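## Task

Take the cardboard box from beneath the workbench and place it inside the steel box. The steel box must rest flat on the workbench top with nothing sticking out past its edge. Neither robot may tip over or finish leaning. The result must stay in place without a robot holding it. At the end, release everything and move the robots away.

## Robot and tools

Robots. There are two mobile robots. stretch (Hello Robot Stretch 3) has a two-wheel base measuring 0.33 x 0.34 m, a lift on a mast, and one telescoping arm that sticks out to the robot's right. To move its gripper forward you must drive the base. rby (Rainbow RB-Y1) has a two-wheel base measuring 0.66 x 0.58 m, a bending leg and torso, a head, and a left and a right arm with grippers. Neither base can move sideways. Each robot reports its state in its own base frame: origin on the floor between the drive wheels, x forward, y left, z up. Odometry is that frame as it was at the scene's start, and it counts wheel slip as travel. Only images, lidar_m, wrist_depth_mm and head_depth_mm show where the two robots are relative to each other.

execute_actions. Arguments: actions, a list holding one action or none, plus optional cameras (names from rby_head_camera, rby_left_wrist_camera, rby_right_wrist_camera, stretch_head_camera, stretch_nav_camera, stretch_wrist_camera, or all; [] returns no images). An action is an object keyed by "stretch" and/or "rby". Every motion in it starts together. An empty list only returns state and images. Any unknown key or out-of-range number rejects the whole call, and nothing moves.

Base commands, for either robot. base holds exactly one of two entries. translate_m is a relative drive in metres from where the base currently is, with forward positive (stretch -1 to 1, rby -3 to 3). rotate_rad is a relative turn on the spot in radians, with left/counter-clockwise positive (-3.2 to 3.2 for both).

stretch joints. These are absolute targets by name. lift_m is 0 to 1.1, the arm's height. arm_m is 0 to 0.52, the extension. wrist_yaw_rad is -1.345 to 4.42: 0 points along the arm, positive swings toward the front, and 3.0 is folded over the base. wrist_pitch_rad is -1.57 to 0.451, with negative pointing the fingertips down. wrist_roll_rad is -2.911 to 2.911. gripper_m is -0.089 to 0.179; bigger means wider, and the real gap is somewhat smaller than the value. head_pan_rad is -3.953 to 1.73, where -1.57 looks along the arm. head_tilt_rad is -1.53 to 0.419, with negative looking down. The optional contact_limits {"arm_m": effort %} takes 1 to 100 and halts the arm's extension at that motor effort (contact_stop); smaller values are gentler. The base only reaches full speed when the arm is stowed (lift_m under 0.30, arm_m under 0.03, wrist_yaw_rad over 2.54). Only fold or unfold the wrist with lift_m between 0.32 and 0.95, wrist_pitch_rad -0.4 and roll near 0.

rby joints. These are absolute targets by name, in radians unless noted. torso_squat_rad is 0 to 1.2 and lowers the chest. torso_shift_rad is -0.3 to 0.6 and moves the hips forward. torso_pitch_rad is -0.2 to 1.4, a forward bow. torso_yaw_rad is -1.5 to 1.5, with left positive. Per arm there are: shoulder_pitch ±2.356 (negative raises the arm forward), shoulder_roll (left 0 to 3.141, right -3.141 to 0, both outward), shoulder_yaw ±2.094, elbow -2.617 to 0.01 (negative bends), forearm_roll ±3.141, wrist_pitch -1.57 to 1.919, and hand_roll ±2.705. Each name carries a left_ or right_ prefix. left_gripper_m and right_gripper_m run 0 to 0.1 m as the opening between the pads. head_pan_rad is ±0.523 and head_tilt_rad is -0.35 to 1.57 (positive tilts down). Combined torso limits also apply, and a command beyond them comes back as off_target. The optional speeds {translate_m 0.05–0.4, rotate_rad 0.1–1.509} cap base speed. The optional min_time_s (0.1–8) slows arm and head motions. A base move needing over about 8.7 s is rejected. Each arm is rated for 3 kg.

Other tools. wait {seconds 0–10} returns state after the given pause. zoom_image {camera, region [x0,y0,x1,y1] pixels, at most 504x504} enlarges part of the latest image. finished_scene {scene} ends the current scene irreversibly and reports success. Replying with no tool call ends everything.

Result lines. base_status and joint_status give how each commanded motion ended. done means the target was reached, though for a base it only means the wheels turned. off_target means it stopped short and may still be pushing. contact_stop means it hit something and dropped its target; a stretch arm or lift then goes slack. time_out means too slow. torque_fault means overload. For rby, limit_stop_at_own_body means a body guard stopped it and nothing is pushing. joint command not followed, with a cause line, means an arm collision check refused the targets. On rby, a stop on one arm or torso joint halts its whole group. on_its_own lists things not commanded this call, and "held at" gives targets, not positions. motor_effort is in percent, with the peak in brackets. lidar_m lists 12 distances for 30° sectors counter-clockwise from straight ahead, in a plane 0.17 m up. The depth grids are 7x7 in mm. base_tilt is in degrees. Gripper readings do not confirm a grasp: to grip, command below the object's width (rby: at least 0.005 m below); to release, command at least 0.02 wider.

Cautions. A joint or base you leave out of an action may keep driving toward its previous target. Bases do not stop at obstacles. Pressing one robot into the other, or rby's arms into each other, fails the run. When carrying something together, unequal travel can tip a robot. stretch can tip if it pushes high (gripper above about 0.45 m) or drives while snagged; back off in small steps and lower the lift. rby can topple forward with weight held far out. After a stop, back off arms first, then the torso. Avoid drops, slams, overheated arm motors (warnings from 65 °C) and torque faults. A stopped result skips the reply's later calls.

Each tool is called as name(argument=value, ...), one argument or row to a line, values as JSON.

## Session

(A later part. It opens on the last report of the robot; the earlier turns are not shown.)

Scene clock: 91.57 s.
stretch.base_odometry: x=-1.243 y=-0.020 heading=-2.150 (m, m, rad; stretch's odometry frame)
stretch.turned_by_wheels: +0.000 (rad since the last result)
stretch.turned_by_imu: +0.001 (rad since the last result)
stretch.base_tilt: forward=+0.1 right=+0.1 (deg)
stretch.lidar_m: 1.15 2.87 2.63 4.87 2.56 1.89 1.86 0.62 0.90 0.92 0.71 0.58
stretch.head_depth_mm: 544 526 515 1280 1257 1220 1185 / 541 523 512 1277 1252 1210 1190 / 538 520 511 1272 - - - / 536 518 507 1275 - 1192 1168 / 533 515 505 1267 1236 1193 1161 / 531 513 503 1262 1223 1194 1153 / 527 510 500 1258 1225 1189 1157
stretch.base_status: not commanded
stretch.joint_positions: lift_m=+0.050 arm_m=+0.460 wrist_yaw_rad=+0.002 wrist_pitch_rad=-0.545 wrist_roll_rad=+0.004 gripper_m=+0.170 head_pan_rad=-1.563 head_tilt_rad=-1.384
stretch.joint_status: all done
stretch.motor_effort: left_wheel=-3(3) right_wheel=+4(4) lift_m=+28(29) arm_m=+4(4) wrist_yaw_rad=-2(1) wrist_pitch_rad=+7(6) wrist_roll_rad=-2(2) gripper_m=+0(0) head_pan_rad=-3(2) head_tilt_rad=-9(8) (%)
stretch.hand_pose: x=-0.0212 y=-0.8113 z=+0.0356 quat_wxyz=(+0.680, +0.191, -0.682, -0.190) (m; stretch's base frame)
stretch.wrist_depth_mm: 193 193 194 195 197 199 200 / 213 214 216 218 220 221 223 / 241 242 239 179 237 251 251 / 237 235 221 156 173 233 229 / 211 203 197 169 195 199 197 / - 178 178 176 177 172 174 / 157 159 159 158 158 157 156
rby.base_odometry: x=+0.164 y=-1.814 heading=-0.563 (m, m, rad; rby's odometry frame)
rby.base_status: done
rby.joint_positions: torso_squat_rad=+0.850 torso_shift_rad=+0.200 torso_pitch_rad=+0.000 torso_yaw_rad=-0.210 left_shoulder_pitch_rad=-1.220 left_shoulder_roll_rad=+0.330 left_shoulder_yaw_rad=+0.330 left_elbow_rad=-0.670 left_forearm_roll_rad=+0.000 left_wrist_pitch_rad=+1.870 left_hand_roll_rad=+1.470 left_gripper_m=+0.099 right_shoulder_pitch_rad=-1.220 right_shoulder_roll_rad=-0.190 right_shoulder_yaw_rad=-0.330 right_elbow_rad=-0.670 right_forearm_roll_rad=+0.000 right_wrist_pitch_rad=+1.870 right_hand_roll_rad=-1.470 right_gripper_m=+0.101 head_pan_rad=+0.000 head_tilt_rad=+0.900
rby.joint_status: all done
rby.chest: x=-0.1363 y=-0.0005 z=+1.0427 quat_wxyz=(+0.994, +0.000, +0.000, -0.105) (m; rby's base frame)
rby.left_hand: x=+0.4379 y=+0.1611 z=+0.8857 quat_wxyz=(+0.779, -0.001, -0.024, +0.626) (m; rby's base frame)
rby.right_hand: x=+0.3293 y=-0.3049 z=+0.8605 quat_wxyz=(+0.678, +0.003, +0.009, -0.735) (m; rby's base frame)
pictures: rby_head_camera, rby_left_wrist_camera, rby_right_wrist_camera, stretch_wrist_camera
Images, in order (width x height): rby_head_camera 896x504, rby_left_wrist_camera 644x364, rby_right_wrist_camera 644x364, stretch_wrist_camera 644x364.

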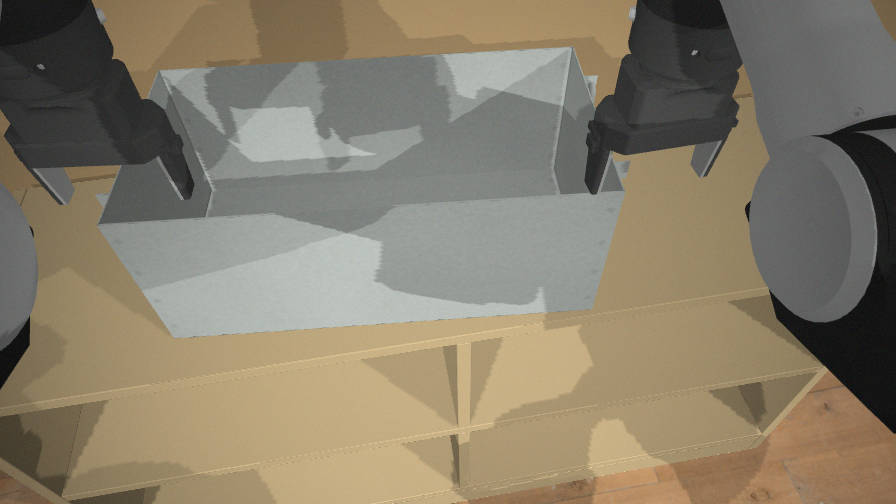

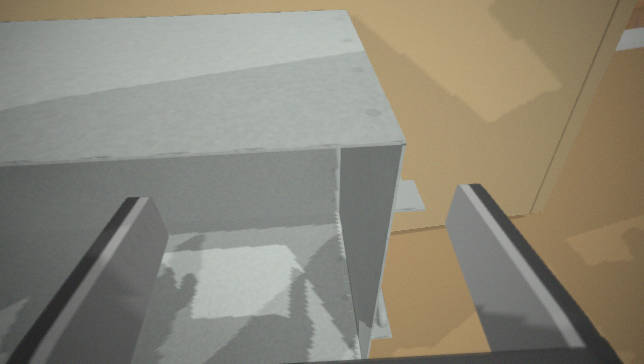

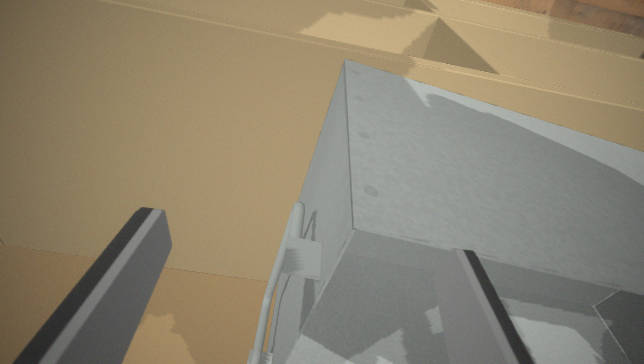

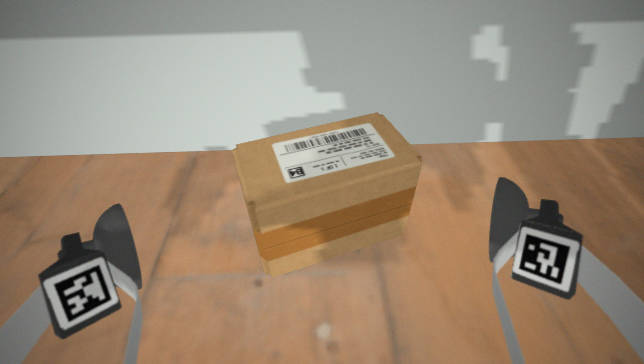

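execute_actions(
  actions=[
    {"stretch":{"joints":{"arm_m":0.495}},"rby":{"base":{"translate_m":0.07},"joints":{"torso_yaw_rad":-0.18,"right_hand_roll_rad":-1.67,"right_shoulder_pitch_rad":-1.25,"torso_squat_rad":0.92}}},
  ],
  cameras=["rby_head_camera","rby_left_wrist_camera","rby_right_wrist_camera","stretch_wrist_camera"],
)

execute_actions(
  actions=[
    {"stretch":{"joints":{"gripper_m":0.03}}},
  ],
  cameras=["stretch_wrist_camera"],
)

Scene clock: 96.77 s.
stretch.base_odometry: x=-1.243 y=-0.020 heading=-2.150 (m, m, rad; stretch's odometry frame)
stretch.turned_by_wheels: +0.000 (rad since the last result)
stretch.turned_by_imu: +0.001 (rad since the last result)
stretch.base_tilt: forward=+0.0 right=+0.1 (deg)
stretch.lidar_m: 1.15 2.90 2.68 4.89 2.56 1.89 1.86 0.62 0.90 0.92 0.71 0.58
stretch.head_depth_mm: 544 526 515 1277 1261 1219 1185 / 541 524 513 1272 1251 1217 1192 / 538 521 511 1267 - - - / 536 518 507 1271 - 1194 1172 / 532 516 506 1264 1229 1198 1167 / 531 512 504 1256 1233 1190 1158 / 528 511 500 1251 1228 1186 1157
stretch.base_status: not commanded
stretch.joint_positions: lift_m=+0.050 arm_m=+0.495 wrist_yaw_rad=+0.002 wrist_pitch_rad=-0.545 wrist_roll_rad=+0.004 gripper_m=+0.170 head_pan_rad=-1.563 head_tilt_rad=-1.384
stretch.joint_status: all done
stretch.motor_effort: left_wheel=-3(3) right_wheel=+4(4) lift_m=+29(30) arm_m=+4(6) wrist_yaw_rad=-2(1) wrist_pitch_rad=+7(7) wrist_roll_rad=-2(2) gripper_m=+0(0) head_pan_rad=-4(4) head_tilt_rad=-8(8) (%)
stretch.hand_pose: x=-0.0212 y=-0.8463 z=+0.0356 quat_wxyz=(+0.680, +0.191, -0.682, -0.190) (m; stretch's base frame)
stretch.wrist_depth_mm: 158 159 161 162 163 165 166 / 177 178 179 181 182 184 186 / 200 201 203 205 207 209 211 / 223 225 221 151 160 228 229 / 210 204 139 130 137 199 198 / - 178 170 134 169 172 174 / 156 160 156 155 158 157 156
rby.base_odometry: x=+0.223 y=-1.851 heading=-0.563 (m, m, rad; rby's odometry frame)
rby.base_status: done
rby.joint_positions: torso_squat_rad=+0.920 torso_shift_rad=+0.200 torso_pitch_rad=+0.000 torso_yaw_rad=-0.180 left_shoulder_pitch_rad=-1.220 left_shoulder_roll_rad=+0.330 left_shoulder_yaw_rad=+0.330 left_elbow_rad=-0.670 left_forearm_roll_rad=+0.000 left_wrist_pitch_rad=+1.870 left_hand_roll_rad=+1.470 left_gripper_m=+0.099 right_shoulder_pitch_rad=-1.250 right_shoulder_roll_rad=-0.190 right_shoulder_yaw_rad=-0.330 right_elbow_rad=-0.670 right_forearm_roll_rad=+0.000 right_wrist_pitch_rad=+1.870 right_hand_roll_rad=-1.670 right_gripper_m=+0.101 head_pan_rad=+0.000 head_tilt_rad=+0.900
rby.joint_status: all done
rby.chest: x=-0.1436 y=-0.0005 z=+1.0056 quat_wxyz=(+0.996, +0.000, +0.000, -0.090) (m; rby's base frame)
rby.left_hand: x=+0.4254 y=+0.1783 z=+0.8483 quat_wxyz=(+0.770, -0.001, -0.024, +0.638) (m; rby's base frame)
rby.right_hand: x=+0.3386 y=-0.2868 z=+0.8379 quat_wxyz=(+0.618, +0.011, -0.001, -0.786) (m; rby's base frame)
pictures: rby_head_camera, rby_left_wrist_camera, rby_right_wrist_camera, stretch_wrist_camera
Images, in order (width x height): rby_head_camera 896x504, rby_left_wrist_camera 644x364, rby_right_wrist_camera 644x364, stretch_wrist_camera 644x364.

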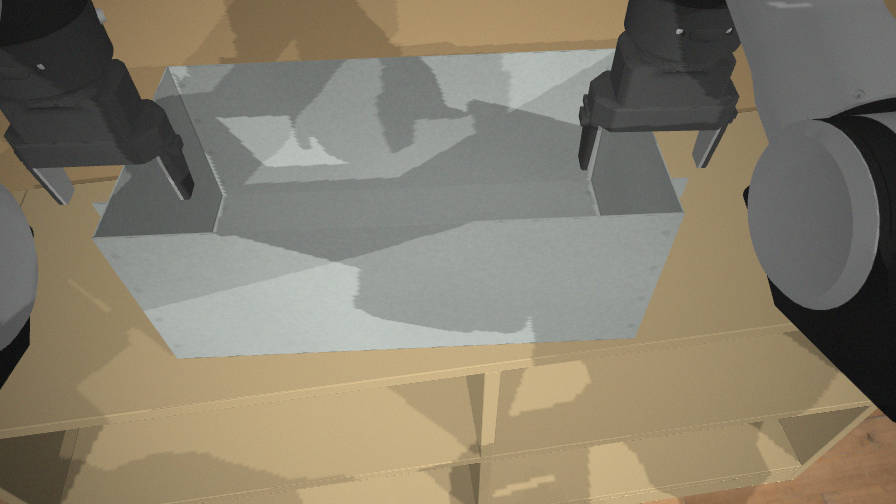

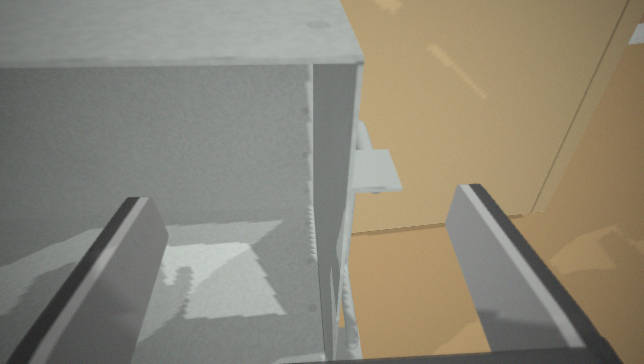

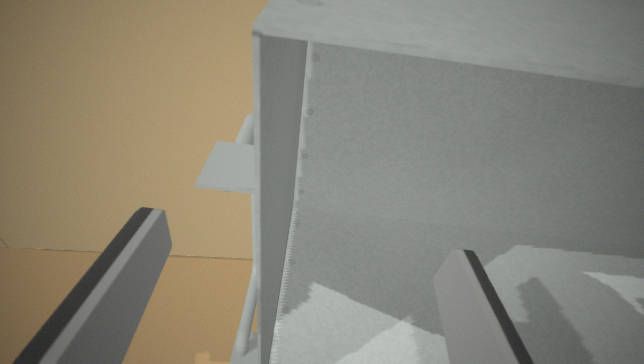

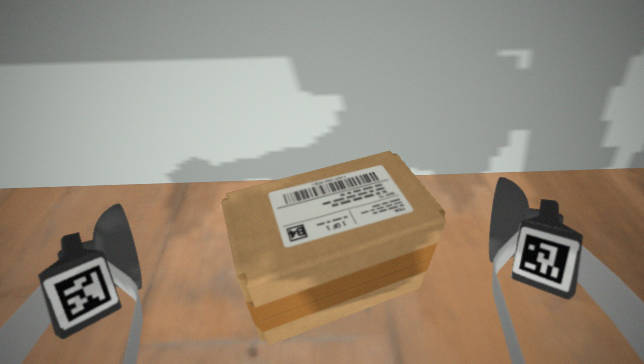

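Scene clock: 98.67 s.
stretch.base_odometry: x=-1.243 y=-0.020 heading=-2.150 (m, m, rad; stretch's odometry frame)
stretch.turned_by_wheels: +0.000 (rad since the last result)
stretch.turned_by_imu: +0.000 (rad since the last result)
stretch.base_tilt: forward=+0.0 right=+0.1 (deg)
stretch.lidar_m: 1.15 2.92 2.68 4.87 2.56 1.90 1.86 0.62 0.90 0.92 0.71 0.58
stretch.head_depth_mm: 544 527 514 1285 1260 1219 1185 / 541 523 513 1275 1259 1213 1184 / 540 520 511 1267 - - - / 536 517 508 1269 - 1195 1165 / 533 515 505 1267 1239 1194 1161 / 531 513 503 1262 1225 1195 1159 / 528 510 502 1255 1223 1190 1151
stretch.base_status: not commanded
stretch.joint_positions: lift_m=+0.050 arm_m=+0.495 wrist_yaw_rad=+0.001 wrist_pitch_rad=-0.547 wrist_roll_rad=+0.004 gripper_m=+0.032 head_pan_rad=-1.563 head_tilt_rad=-1.384
stretch.joint_status: all done
stretch.motor_effort: left_wheel=-3(3) right_wheel=+3(4) lift_m=+29(29) arm_m=+4(4) wrist_yaw_rad=-1(2) wrist_pitch_rad=+8(8) wrist_roll_rad=-2(2) gripper_m=-34(100) head_pan_rad=-3(3) head_tilt_rad=-8(8) (%)
stretch.hand_pose: x=-0.0212 y=-0.8459 z=+0.0350 quat_wxyz=(+0.680, +0.191, -0.682, -0.191) (m; stretch's base frame)
stretch.wrist_depth_mm: 159 159 161 163 164 165 166 / 177 178 179 181 182 185 186 / 199 202 203 205 207 210 212 / 224 224 220 148 157 229 228 / 204 206 130 129 134 200 197 / 179 183 127 139 168 171 173 / 162 159 155 156 158 156 157
rby.base_odometry: x=+0.223 y=-1.851 heading=-0.563 (m, m, rad; rby's odometry frame)
rby.base_status: not commanded
rby.joint_positions: torso_squat_rad=+0.920 torso_shift_rad=+0.200 torso_pitch_rad=+0.000 torso_yaw_rad=-0.180 left_shoulder_pitch_rad=-1.220 left_shoulder_roll_rad=+0.330 left_shoulder_yaw_rad=+0.330 left_elbow_rad=-0.670 left_forearm_roll_rad=+0.000 left_wrist_pitch_rad=+1.870 left_hand_roll_rad=+1.470 left_gripper_m=+0.099 right_shoulder_pitch_rad=-1.250 right_shoulder_roll_rad=-0.190 right_shoulder_yaw_rad=-0.330 right_elbow_rad=-0.670 right_forearm_roll_rad=+0.000 right_wrist_pitch_rad=+1.870 right_hand_roll_rad=-1.670 right_gripper_m=+0.101 head_pan_rad=+0.000 head_tilt_rad=+0.900
rby.joint_status: not commanded
rby.chest: x=-0.1436 y=-0.0005 z=+1.0056 quat_wxyz=(+0.996, +0.000, +0.000, -0.090) (m; rby's base frame)
rby.left_hand: x=+0.4254 y=+0.1783 z=+0.8483 quat_wxyz=(+0.770, -0.001, -0.024, +0.638) (m; rby's base frame)
rby.right_hand: x=+0.3386 y=-0.2868 z=+0.8379 quat_wxyz=(+0.618, +0.011, -0.001, -0.786) (m; rby's base frame)
pictures: stretch_wrist_camera
Images, in order (width x height): stretch_wrist_camera 644x364.

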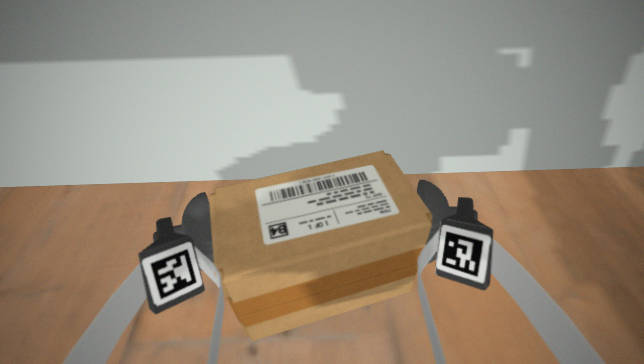

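execute_actions(
  actions=[
    {"stretch":{"joints":{"lift_m":0.15,"wrist_pitch_rad":-0.3}},"rby":{"base":{"translate_m":0.045},"joints":{"left_shoulder_roll_rad":0.35,"right_shoulder_roll_rad":-0.215,"torso_squat_rad":1.0}}},
  ],
  cameras=["rby_head_camera","rby_left_wrist_camera","rby_right_wrist_camera","stretch_wrist_camera"],
)

Scene clock: 101.83 s.
stretch.base_odometry: x=-1.243 y=-0.020 heading=-2.150 (m, m, rad; stretch's odometry frame)
stretch.turned_by_wheels: +0.000 (rad since the last result)
stretch.turned_by_imu: +0.001 (rad since the last result)
stretch.base_tilt: forward=-0.1 right=+0.1 (deg)
stretch.lidar_m: 1.15 2.91 2.71 4.89 2.56 1.89 1.86 0.62 0.90 0.84 0.71 0.58
stretch.head_depth_mm: 546 525 515 1284 1260 1215 1186 / 542 522 513 1272 1259 1202 1182 / 539 521 511 1263 - - - / 536 518 507 1275 - 1194 1166 / 533 515 505 1268 1232 1196 1161 / 531 512 503 1255 1231 1191 1156 / 528 510 501 1257 1223 1186 1157
stretch.base_status: not commanded
stretch.joint_positions: lift_m=+0.150 arm_m=+0.495 wrist_yaw_rad=+0.001 wrist_pitch_rad=-0.328 wrist_roll_rad=+0.004 gripper_m=+0.047 head_pan_rad=-1.563 head_tilt_rad=-1.384
stretch.joint_status: all done
stretch.on_its_own: gripper_m is held at +0.048, not at your +0.030, by its stall guard, which is still easing
stretch.motor_effort: left_wheel=-3(3) right_wheel=+4(4) lift_m=+44(47) arm_m=+4(4) wrist_yaw_rad=-2(1) wrist_pitch_rad=+13(15) wrist_roll_rad=-2(2) gripper_m=-4(30) head_pan_rad=-3(3) head_tilt_rad=-9(8) (%)
stretch.hand_pose: x=-0.0212 y=-0.8744 z=+0.1830 quat_wxyz=(+0.697, +0.116, -0.698, -0.116) (m; stretch's base frame)
stretch.wrist_depth_mm: 149 151 151 152 153 154 155 / 162 163 163 164 165 167 168 / 176 177 177 179 180 182 183 / 194 193 187 149 174 199 201 / 212 211 130 130 134 220 223 / 239 233 126 140 240 253 250 / 266 274 274 279 281 283 283
rby.base_odometry: x=+0.261 y=-1.875 heading=-0.563 (m, m, rad; rby's odometry frame)
rby.base_status: done
rby.joint_positions: torso_squat_rad=+1.000 torso_shift_rad=+0.200 torso_pitch_rad=+0.000 torso_yaw_rad=-0.180 left_shoulder_pitch_rad=-1.220 left_shoulder_roll_rad=+0.350 left_shoulder_yaw_rad=+0.330 left_elbow_rad=-0.670 left_forearm_roll_rad=+0.000 left_wrist_pitch_rad=+1.870 left_hand_roll_rad=+1.470 left_gripper_m=+0.099 right_shoulder_pitch_rad=-1.250 right_shoulder_roll_rad=-0.215 right_shoulder_yaw_rad=-0.330 right_elbow_rad=-0.670 right_forearm_roll_rad=+0.000 right_wrist_pitch_rad=+1.870 right_hand_roll_rad=-1.670 right_gripper_m=+0.101 head_pan_rad=+0.000 head_tilt_rad=+0.900
rby.joint_status: all done
rby.chest: x=-0.1527 y=-0.0004 z=+0.9606 quat_wxyz=(+0.996, +0.000, +0.000, -0.090) (m; rby's base frame)
rby.left_hand: x=+0.4186 y=+0.1890 z=+0.8072 quat_wxyz=(+0.764, -0.001, -0.029, +0.645) (m; rby's base frame)
rby.right_hand: x=+0.3294 y=-0.3007 z=+0.7971 quat_wxyz=(+0.609, +0.010, -0.007, -0.793) (m; rby's base frame)
pictures: rby_head_camera, rby_left_wrist_camera, rby_right_wrist_camera, stretch_wrist_camera
Images, in order (width x height): rby_head_camera 896x504, rby_left_wrist_camera 644x364, rby_right_wrist_camera 644x364, stretch_wrist_camera 644x364.

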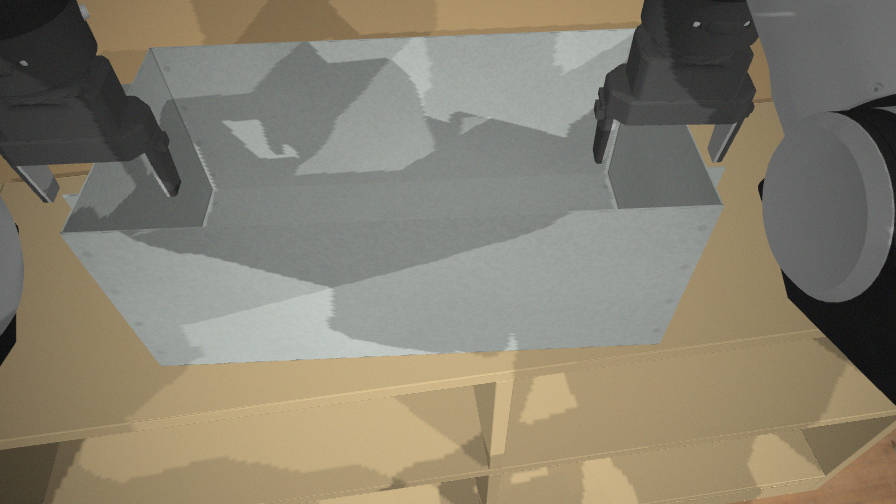

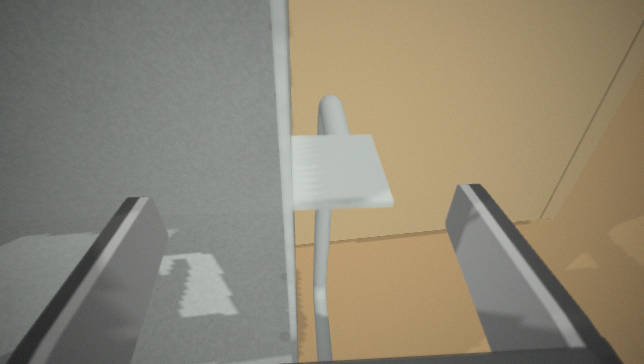

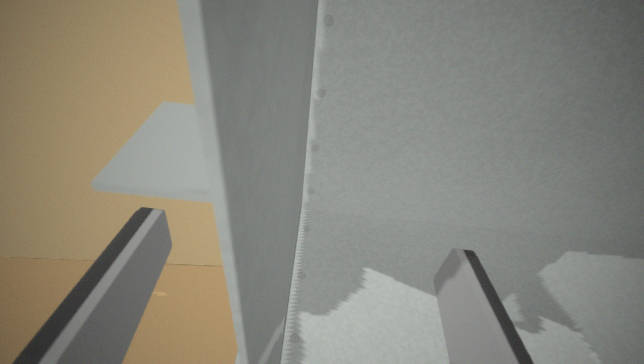

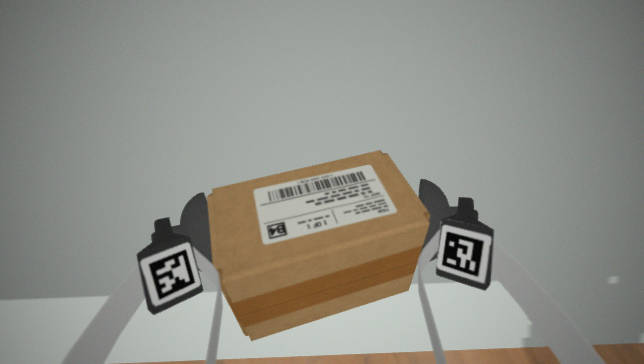

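execute_actions(
  actions=[
    {"stretch":{"joints":{"arm_m":0,"gripper_m":0.04}},"rby":{"base":{"translate_m":0.045},"joints":{"right_shoulder_roll_rad":-0.26,"left_shoulder_pitch_rad":-1.18,"left_wrist_pitch_rad":1.83}}},
  ],
  cameras=[],
)

execute_actions(
  actions=[
    {"stretch":{"joints":{"wrist_yaw_rad":1.5}},"rby":{"joints":{"torso_squat_rad":1.04}}},
  ],
)

Scene clock: 108.10 s.
stretch.base_odometry: x=-1.243 y=-0.020 heading=-2.150 (m, m, rad; stretch's odometry frame)
stretch.turned_by_wheels: +0.000 (rad since the last result)
stretch.turned_by_imu: +0.002 (rad since the last result)
stretch.base_tilt: forward=+0.0 right=+0.1 (deg)
stretch.lidar_m: 1.15 2.92 2.74 4.90 2.55 1.89 1.86 0.62 0.90 0.34 0.71 0.58
stretch.head_depth_mm: 544 524 515 1280 1256 1218 1181 / 542 523 514 1270 1266 1205 1184 / 540 521 512 1267 - - - / 536 518 507 1239 - 1193 1167 / 534 516 506 1262 1231 1197 1165 / 531 513 502 1260 1229 1200 1163 / 528 511 501 1260 1225 1188 1156
stretch.base_status: not commanded
stretch.joint_positions: lift_m=+0.150 arm_m=+0.000 wrist_yaw_rad=+0.001 wrist_pitch_rad=-0.328 wrist_roll_rad=+0.004 gripper_m=+0.055 head_pan_rad=-1.563 head_tilt_rad=-1.384
stretch.joint_status: gripper_m off_target (ended at +0.055, target +0.040); the others done
stretch.on_its_own: gripper_m is held at +0.053, not at your +0.040, by its stall guard, which is not easing now
stretch.motor_effort: left_wheel=-3(3) right_wheel=+3(3) lift_m=+44(43) arm_m=-3(4) wrist_yaw_rad=-1(1) wrist_pitch_rad=+14(13) wrist_roll_rad=-2(2) gripper_m=-24(90) head_pan_rad=-4(3) head_tilt_rad=-8(9) (%)
stretch.hand_pose: x=-0.0212 y=-0.3801 z=+0.1830 quat_wxyz=(+0.697, +0.116, -0.698, -0.116) (m; stretch's base frame)
stretch.wrist_depth_mm: 587 589 588 589 593 609 606 / 614 634 632 642 644 648 645 / 656 684 672 670 671 671 635 / 553 551 552 149 486 516 512 / 447 457 130 130 135 425 415 / 372 377 126 141 335 344 346 / 315 312 301 300 307 305 306
rby.base_odometry: x=+0.299 y=-1.899 heading=-0.563 (m, m, rad; rby's odometry frame)
rby.base_status: done
rby.joint_positions: torso_squat_rad=+1.000 torso_shift_rad=+0.200 torso_pitch_rad=+0.000 torso_yaw_rad=-0.180 left_shoulder_pitch_rad=-1.183 left_shoulder_roll_rad=+0.351 left_shoulder_yaw_rad=+0.330 left_elbow_rad=-0.671 left_forearm_roll_rad=+0.000 left_wrist_pitch_rad=+1.830 left_hand_roll_rad=+1.470 left_gripper_m=+0.099 right_shoulder_pitch_rad=-1.250 right_shoulder_roll_rad=-0.260 right_shoulder_yaw_rad=-0.330 right_elbow_rad=-0.670 right_forearm_roll_rad=+0.000 right_wrist_pitch_rad=+1.870 right_hand_roll_rad=-1.670 right_gripper_m=+0.101 head_pan_rad=+0.000 head_tilt_rad=+0.900
rby.joint_status: all done
rby.chest: x=-0.1530 y=-0.0005 z=+0.9606 quat_wxyz=(+0.996, +0.000, +0.000, -0.090) (m; rby's base frame)
rby.left_hand: x=+0.4197 y=+0.1972 z=+0.7897 quat_wxyz=(+0.760, -0.001, -0.033, +0.649) (m; rby's base frame)
rby.right_hand: x=+0.3282 y=-0.3257 z=+0.8052 quat_wxyz=(+0.593, +0.010, -0.017, -0.805) (m; rby's base frame)
pictures: none
No camera images: the call's "cameras" was empty. Leave "cameras" out to get every camera's image.

Scene clock: 109.87 s.
stretch.base_odometry: x=-1.243 y=-0.020 heading=-2.150 (m, m, rad; stretch's odometry frame)
stretch.turned_by_wheels: +0.000 (rad since the last result)
stretch.turned_by_imu: +0.000 (rad since the last result)
stretch.base_tilt: forward=-0.1 right=+0.1 (deg)
stretch.lidar_m: 1.16 2.91 2.74 4.88 2.56 1.90 1.86 0.62 0.90 0.92 0.27 0.22
stretch.head_depth_mm: 544 526 515 1285 1253 1220 1182 / 542 523 514 1275 1261 1207 1192 / 539 520 511 1267 - - - / 537 518 509 1232 - 1188 1173 / 533 515 505 1256 1233 1198 1166 / 530 513 502 1224 1227 1194 1158 / 527 509 501 1246 1220 1186 1149
stretch.base_status: not commanded
stretch.joint_positions: lift_m=+0.150 arm_m=+0.000 wrist_yaw_rad=+1.497 wrist_pitch_rad=-0.328 wrist_roll_rad=+0.004 gripper_m=+0.055 head_pan_rad=-1.563 head_tilt_rad=-1.384
stretch.joint_status: all done
stretch.on_its_own: gripper_m is held at +0.053, not at your +0.040, by its stall guard, which is not easing now
stretch.motor_effort: left_wheel=-2(3) right_wheel=+4(4) lift_m=+43(43) arm_m=-3(3) wrist_yaw_rad=+2(3) wrist_pitch_rad=+14(13) wrist_roll_rad=-2(2) gripper_m=-23(23) head_pan_rad=-3(3) head_tilt_rad=-8(8) (%)
stretch.hand_pose: x=+0.2128 y=-0.1627 z=+0.1830 quat_wxyz=(+0.589, +0.560, -0.433, +0.389) (m; stretch's base frame)
stretch.wrist_depth_mm: - - - 940 400 402 420 / - - - 872 429 443 454 / 758 738 736 674 466 478 493 / 551 553 544 149 479 508 511 / 446 461 130 129 135 422 415 / 370 380 127 141 284 342 349 / 316 314 302 301 294 295 303
rby.base_odometry: x=+0.299 y=-1.899 heading=-0.563 (m, m, rad; rby's odometry frame)
rby.base_status: not commanded
rby.joint_positions: torso_squat_rad=+1.011 torso_shift_rad=+0.198 torso_pitch_rad=-0.004 torso_yaw_rad=-0.180 left_shoulder_pitch_rad=-1.186 left_shoulder_roll_rad=+0.353 left_shoulder_yaw_rad=+0.330 left_elbow_rad=-0.673 left_forearm_roll_rad=+0.000 left_wrist_pitch_rad=+1.830 left_hand_roll_rad=+1.470 left_gripper_m=+0.099 right_shoulder_pitch_rad=-1.250 right_shoulder_roll_rad=-0.260 right_shoulder_yaw_rad=-0.330 right_elbow_rad=-0.670 right_forearm_roll_rad=+0.000 right_wrist_pitch_rad=+1.870 right_hand_roll_rad=-1.670 right_gripper_m=+0.101 head_pan_rad=+0.000 head_tilt_rad=+0.900
rby.joint_status: torso_squat_rad contact_stop (moved +0.011 of +0.040)
rby.on_its_own: torso_squat_rad is held at +1.011, not at your +1.040, since a contact_stop
rby.chest: x=-0.1561 y=-0.0006 z=+0.9545 quat_wxyz=(+0.996, +0.001, -0.002, -0.090) (m; rby's base frame)
rby.left_hand: x=+0.4189 y=+0.1971 z=+0.7888 quat_wxyz=(+0.760, -0.005, -0.037, +0.649) (m; rby's base frame)
rby.right_hand: x=+0.3257 y=-0.3257 z=+0.8009 quat_wxyz=(+0.593, +0.012, -0.018, -0.805) (m; rby's base frame)
pictures: rby_head_camera, rby_left_wrist_camera, rby_right_wrist_camera, stretch_head_camera (sideways: a quarter turn clockwise sets it upright), stretch_nav_camera (sideways: a quarter turn counterclockwise sets it upright), stretch_wrist_camera
Images, in order (width x height): rby_head_camera 896x504, rby_left_wrist_camera 644x364, rby_right_wrist_camera 644x364, stretch_head_camera 896x504, stretch_nav_camera 672x504, stretch_wrist_camera 644x364.

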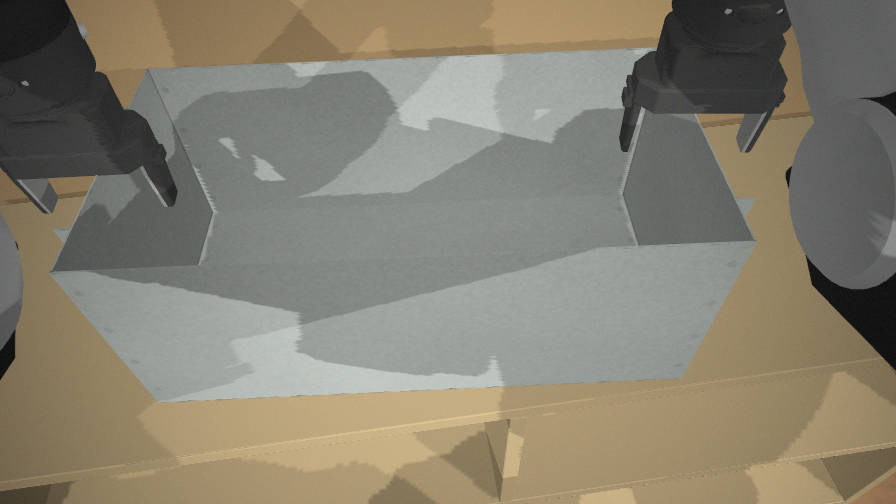

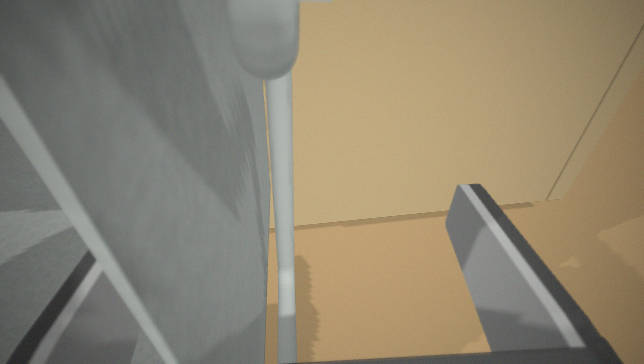

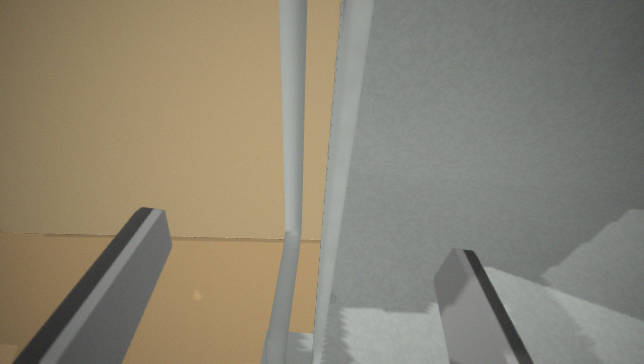

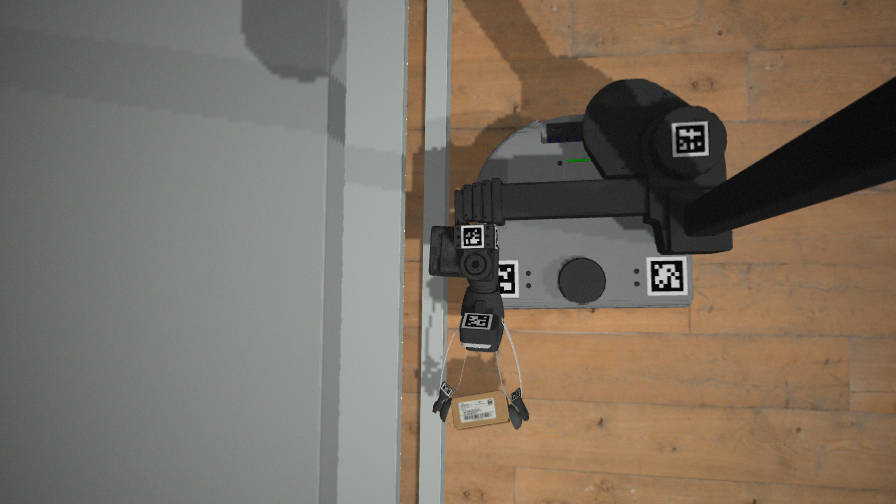

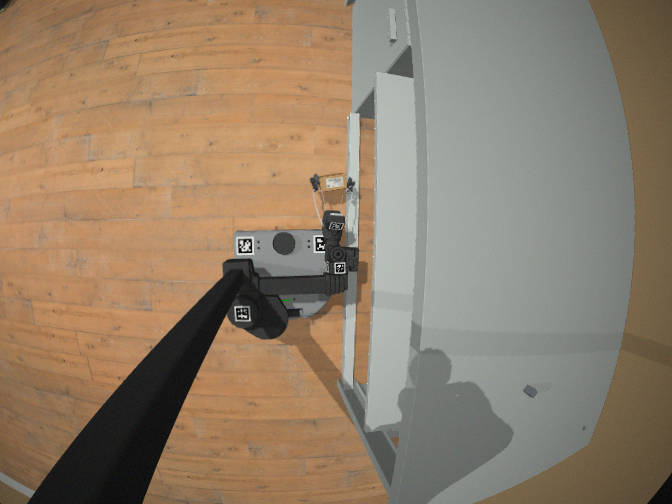

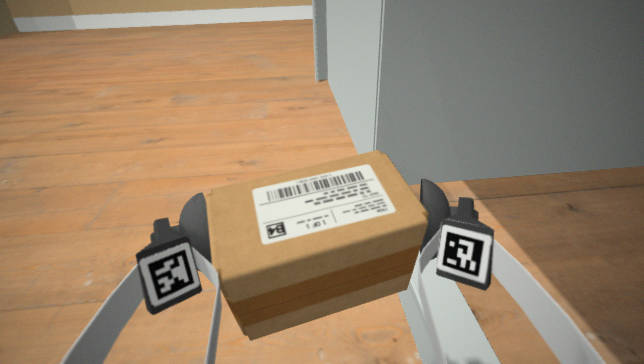

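execute_actions(
  actions=[
    {"stretch":{"base":{"rotate_rad":0.35}},"rby":{"joints":{"left_shoulder_pitch_rad":-1.22,"left_shoulder_roll_rad":0.325,"right_shoulder_pitch_rad":-1.21,"right_wrist_pitch_rad":1.85}}},
  ],
  cameras=["rby_left_wrist_camera","rby_right_wrist_camera"],
)

execute_actions(
  actions=[
    {"stretch":{"base":{"translate_m":0.3}},"rby":{"joints":{"left_gripper_m":0,"right_gripper_m":0}}},
  ],
  cameras=["rby_head_camera","rby_left_wrist_camera","rby_right_wrist_camera"],
)

Scene clock: 115.17 s.
stretch.base_odometry: x=-1.243 y=-0.020 heading=-1.800 (m, m, rad; stretch's odometry frame)
stretch.turned_by_wheels: +0.350 (rad since the last result)
stretch.turned_by_imu: +0.356 (rad since the last result)
stretch.base_tilt: forward=+0.0 right=+0.1 (deg)
stretch.lidar_m: 2.82 2.73 4.89 3.12 2.01 1.86 0.62 0.77 0.92 0.87 0.27 0.22
stretch.head_depth_mm: 544 525 508 864 1253 1214 1186 / 542 523 506 869 1259 1205 1190 / 539 521 509 1051 - - - / 536 518 515 1239 - 1191 1167 / 533 515 866 1272 1232 1196 1168 / 532 513 871 1269 1228 1193 1160 / 528 513 887 1272 1231 1185 1158
stretch.base_status: done
stretch.joint_positions: lift_m=+0.150 arm_m=+0.000 wrist_yaw_rad=+1.497 wrist_pitch_rad=-0.328 wrist_roll_rad=+0.004 gripper_m=+0.055 head_pan_rad=-1.563 head_tilt_rad=-1.384
stretch.joint_status: not commanded
stretch.on_its_own: gripper_m is held at +0.053, not at your +0.040, by its stall guard, which is not easing now
stretch.motor_effort: left_wheel=-3(8) right_wheel=+4(9) lift_m=+43(44) arm_m=-3(3) wrist_yaw_rad=+1(2) wrist_pitch_rad=+13(13) wrist_roll_rad=-2(2) gripper_m=-23(23) head_pan_rad=-3(2) head_tilt_rad=-7(8) (%)
stretch.hand_pose: x=+0.2128 y=-0.1626 z=+0.1830 quat_wxyz=(+0.589, +0.560, -0.433, +0.389) (m; stretch's base frame)
stretch.wrist_depth_mm: - - - - - 583 301 / - - - - - 538 319 / 738 735 713 702 689 518 342 / 560 553 546 149 488 471 368 / 449 458 130 129 135 368 393 / 372 379 126 141 333 332 325 / 318 312 302 300 308 302 264
rby.base_odometry: x=+0.299 y=-1.899 heading=-0.563 (m, m, rad; rby's odometry frame)
rby.base_status: not commanded
rby.joint_positions: torso_squat_rad=+1.011 torso_shift_rad=+0.198 torso_pitch_rad=-0.004 torso_yaw_rad=-0.180 left_shoulder_pitch_rad=-1.221 left_shoulder_roll_rad=+0.325 left_shoulder_yaw_rad=+0.330 left_elbow_rad=-0.670 left_forearm_roll_rad=+0.000 left_wrist_pitch_rad=+1.830 left_hand_roll_rad=+1.470 left_gripper_m=+0.099 right_shoulder_pitch_rad=-1.214 right_shoulder_roll_rad=-0.261 right_shoulder_yaw_rad=-0.330 right_elbow_rad=-0.672 right_forearm_roll_rad=+0.000 right_wrist_pitch_rad=+1.850 right_hand_roll_rad=-1.670 right_gripper_m=+0.101 head_pan_rad=+0.000 head_tilt_rad=+0.900
rby.joint_status: all done
rby.on_its_own: torso_squat_rad is held at +1.011, not at your +1.040, since a contact_stop
rby.chest: x=-0.1559 y=-0.0002 z=+0.9545 quat_wxyz=(+0.996, +0.000, -0.002, -0.090) (m; rby's base frame)
rby.left_hand: x=+0.4224 y=+0.1750 z=+0.7994 quat_wxyz=(+0.771, -0.016, -0.039, +0.636) (m; rby's base frame)
rby.right_hand: x=+0.3212 y=-0.3318 z=+0.7839 quat_wxyz=(+0.588, +0.007, -0.014, -0.809) (m; rby's base frame)
pictures: rby_left_wrist_camera, rby_right_wrist_camera
Images, in order (width x height): rby_left_wrist_camera 644x364, rby_right_wrist_camera 644x364.

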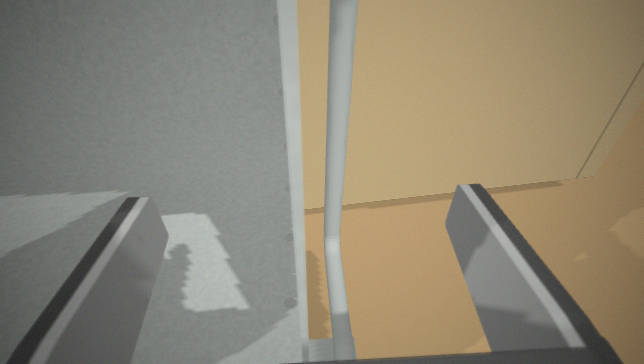

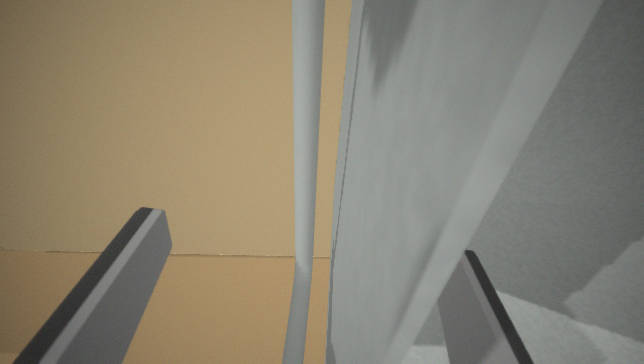

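Scene clock: 119.37 s.
stretch.base_odometry: x=-1.311 y=-0.312 heading=-1.800 (m, m, rad; stretch's odometry frame)
stretch.turned_by_wheels: +0.000 (rad since the last result)
stretch.turned_by_imu: +0.001 (rad since the last result)
stretch.base_tilt: forward=+0.0 right=+0.1 (deg)
stretch.lidar_m: 2.53 2.48 4.78 3.57 2.31 2.12 0.92 1.12 1.02 0.45 0.27 0.22
stretch.head_depth_mm: 543 527 886 1293 1262 1218 1183 / 541 528 891 1285 1255 1208 1185 / 539 528 890 1287 - - - / 535 559 1257 1292 - 1190 1165 / 534 837 1257 1287 1235 1197 1161 / 531 781 1275 1276 1233 1194 1165 / 533 853 1290 1256 1219 1183 1155
stretch.base_status: done
stretch.joint_positions: lift_m=+0.150 arm_m=+0.000 wrist_yaw_rad=+1.497 wrist_pitch_rad=-0.328 wrist_roll_rad=+0.004 gripper_m=+0.055 head_pan_rad=-1.563 head_tilt_rad=-1.384
stretch.joint_status: not commanded
stretch.on_its_own: gripper_m is held at +0.053, not at your +0.040, by its stall guard, which is not easing now
stretch.motor_effort: left_wheel=-3(5) right_wheel=+4(10) lift_m=+43(44) arm_m=-3(3) wrist_yaw_rad=+2(1) wrist_pitch_rad=+13(13) wrist_roll_rad=-2(2) gripper_m=-23(23) head_pan_rad=-3(3) head_tilt_rad=-8(8) (%)
stretch.hand_pose: x=+0.2128 y=-0.1626 z=+0.1830 quat_wxyz=(+0.589, +0.560, -0.433, +0.389) (m; stretch's base frame)
stretch.wrist_depth_mm: - - - - - - 500 / - - - - - 918 481 / 749 753 713 706 678 669 467 / 561 548 541 149 485 514 454 / 448 449 130 129 135 426 397 / 370 380 127 141 334 342 348 / 318 311 302 302 306 301 302
rby.base_odometry: x=+0.299 y=-1.899 heading=-0.563 (m, m, rad; rby's odometry frame)
rby.base_status: not commanded
rby.joint_positions: torso_squat_rad=+1.011 torso_shift_rad=+0.198 torso_pitch_rad=-0.004 torso_yaw_rad=-0.180 left_shoulder_pitch_rad=-1.222 left_shoulder_roll_rad=+0.321 left_shoulder_yaw_rad=+0.330 left_elbow_rad=-0.670 left_forearm_roll_rad=+0.002 left_wrist_pitch_rad=+1.830 left_hand_roll_rad=+1.470 left_gripper_m=+0.002 right_shoulder_pitch_rad=-1.216 right_shoulder_roll_rad=-0.254 right_shoulder_yaw_rad=-0.330 right_elbow_rad=-0.672 right_forearm_roll_rad=-0.003 right_wrist_pitch_rad=+1.850 right_hand_roll_rad=-1.670 right_gripper_m=+0.004 head_pan_rad=+0.000 head_tilt_rad=+0.900
rby.joint_status: right_gripper_m off_target (ended at +0.004, target +0.000); the others done
rby.on_its_own: torso_squat_rad is held at +1.011, not at your +1.040, since a contact_stop
rby.chest: x=-0.1559 y=-0.0001 z=+0.9545 quat_wxyz=(+0.996, +0.000, -0.002, -0.090) (m; rby's base frame)
rby.left_hand: x=+0.4220 y=+0.1721 z=+0.7991 quat_wxyz=(+0.772, -0.018, -0.037, +0.634) (m; rby's base frame)
rby.right_hand: x=+0.3224 y=-0.3268 z=+0.7838 quat_wxyz=(+0.591, +0.009, -0.013, -0.807) (m; rby's base frame)
pictures: rby_head_camera, rby_left_wrist_camera, rby_right_wrist_camera
Images, in order (width x height): rby_head_camera 896x504, rby_left_wrist_camera 644x364, rby_right_wrist_camera 644x364.

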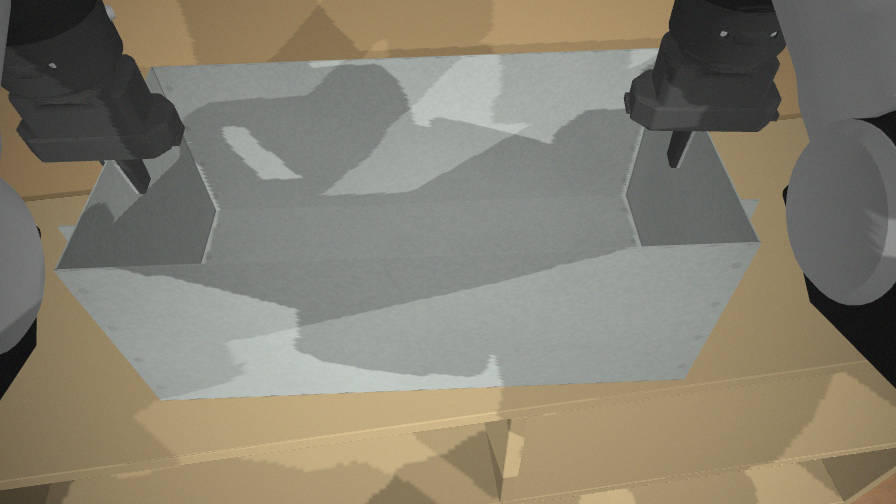

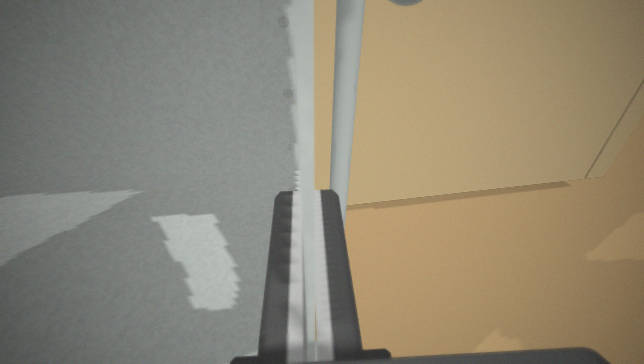

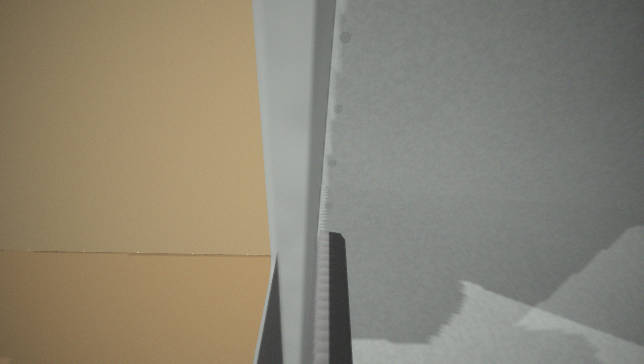

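Both pinched. Resync arms and test lift.

execute_actions(
  actions=[
    {"stretch":{"base":{"rotate_rad":-0.35}},"rby":{"joints":{"torso_squat_rad":0.93,"left_shoulder_pitch_rad":-1.222,"left_shoulder_roll_rad":0.321,"right_shoulder_pitch_rad":-1.216,"right_shoulder_roll_rad":-0.254}}},
  ],
  cameras=["rby_head_camera","rby_left_wrist_camera","rby_right_wrist_camera"],
)

Scene clock: 122.17 s.
stretch.base_odometry: x=-1.311 y=-0.312 heading=-2.150 (m, m, rad; stretch's odometry frame)
stretch.turned_by_wheels: -0.350 (rad since the last result)
stretch.turned_by_imu: -0.355 (rad since the last result)
stretch.base_tilt: forward=+0.0 right=+0.0 (deg)
stretch.lidar_m: 2.51 2.62 2.49 4.78 2.93 2.18 2.12 0.92 1.06 0.84 0.27 0.22
stretch.head_depth_mm: 544 535 905 1303 1263 1217 1181 / 542 531 899 1296 1257 1206 1182 / 539 530 892 1295 - - - / 536 531 895 1290 - 1190 1170 / 534 530 896 1282 1235 1190 1164 / 531 532 1153 1270 1234 1194 1155 / 528 533 978 1263 1225 1185 1151
stretch.base_status: done
stretch.joint_positions: lift_m=+0.150 arm_m=+0.000 wrist_yaw_rad=+1.498 wrist_pitch_rad=-0.328 wrist_roll_rad=+0.004 gripper_m=+0.055 head_pan_rad=-1.563 head_tilt_rad=-1.384
stretch.joint_status: not commanded
stretch.on_its_own: gripper_m is held at +0.053, not at your +0.040, by its stall guard, which is not easing now
stretch.motor_effort: left_wheel=+3(7) right_wheel=-3(7) lift_m=+43(44) arm_m=-3(3) wrist_yaw_rad=+1(2) wrist_pitch_rad=+13(13) wrist_roll_rad=-2(2) gripper_m=-23(23) head_pan_rad=-3(3) head_tilt_rad=-8(9) (%)
stretch.hand_pose: x=+0.2128 y=-0.1625 z=+0.1830 quat_wxyz=(+0.589, +0.560, -0.433, +0.389) (m; stretch's base frame)
stretch.wrist_depth_mm: - - - - 581 340 239 / - - - - 601 347 244 / 741 742 718 695 619 349 247 / 557 548 547 149 471 357 250 / 444 457 130 130 135 341 252 / 366 379 126 141 331 330 261 / 315 314 303 301 306 302 251
rby.base_odometry: x=+0.299 y=-1.899 heading=-0.563 (m, m, rad; rby's odometry frame)
rby.base_status: not commanded
rby.joint_positions: torso_squat_rad=+0.930 torso_shift_rad=+0.200 torso_pitch_rad=-0.001 torso_yaw_rad=-0.180 left_shoulder_pitch_rad=-1.221 left_shoulder_roll_rad=+0.317 left_shoulder_yaw_rad=+0.330 left_elbow_rad=-0.669 left_forearm_roll_rad=+0.001 left_wrist_pitch_rad=+1.830 left_hand_roll_rad=+1.470 left_gripper_m=+0.002 right_shoulder_pitch_rad=-1.213 right_shoulder_roll_rad=-0.250 right_shoulder_yaw_rad=-0.330 right_elbow_rad=-0.668 right_forearm_roll_rad=-0.001 right_wrist_pitch_rad=+1.850 right_hand_roll_rad=-1.670 right_gripper_m=+0.004 head_pan_rad=+0.000 head_tilt_rad=+0.900
rby.joint_status: all done
rby.chest: x=-0.1453 y=-0.0005 z=+1.0002 quat_wxyz=(+0.996, +0.000, +0.000, -0.090) (m; rby's base frame)
rby.left_hand: x=+0.4312 y=+0.1703 z=+0.8416 quat_wxyz=(+0.773, -0.015, -0.035, +0.633) (m; rby's base frame)
rby.right_hand: x=+0.3310 y=-0.3256 z=+0.8249 quat_wxyz=(+0.592, +0.005, -0.009, -0.806) (m; rby's base frame)
pictures: rby_head_camera, rby_left_wrist_camera, rby_right_wrist_camera
Images, in order (width x height): rby_head_camera 896x504, rby_left_wrist_camera 644x364, rby_right_wrist_camera 644x364.

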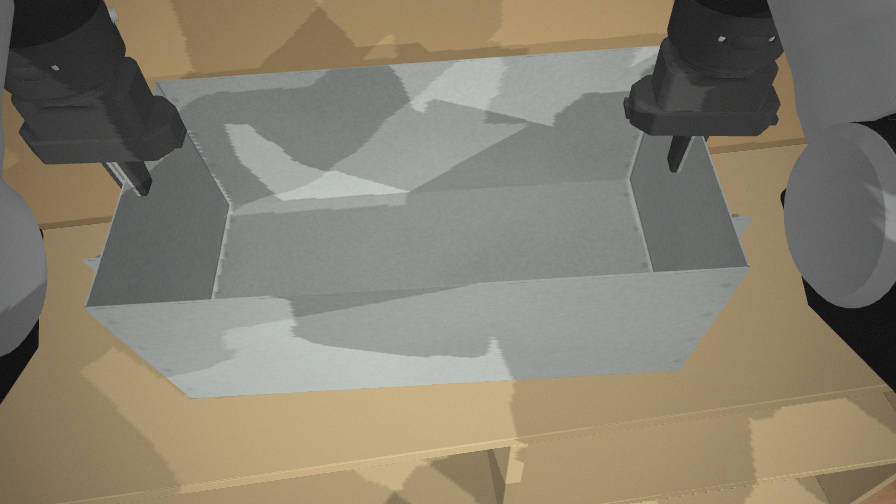

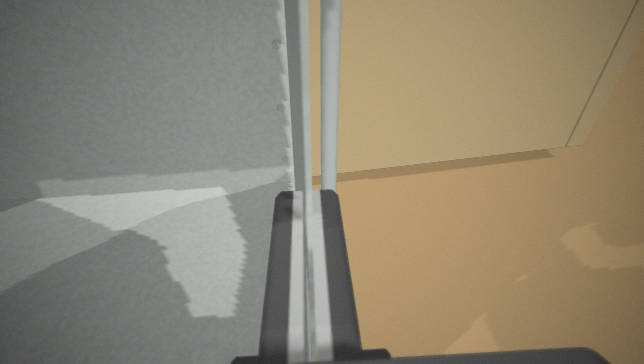

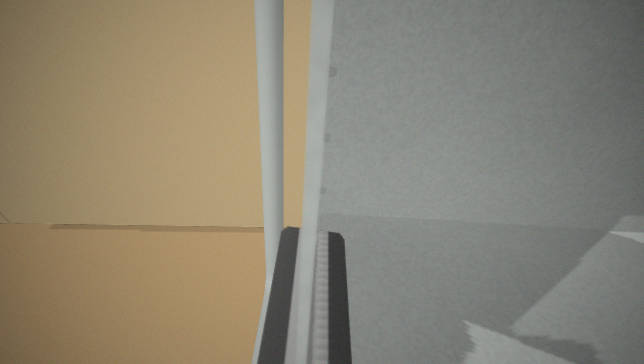

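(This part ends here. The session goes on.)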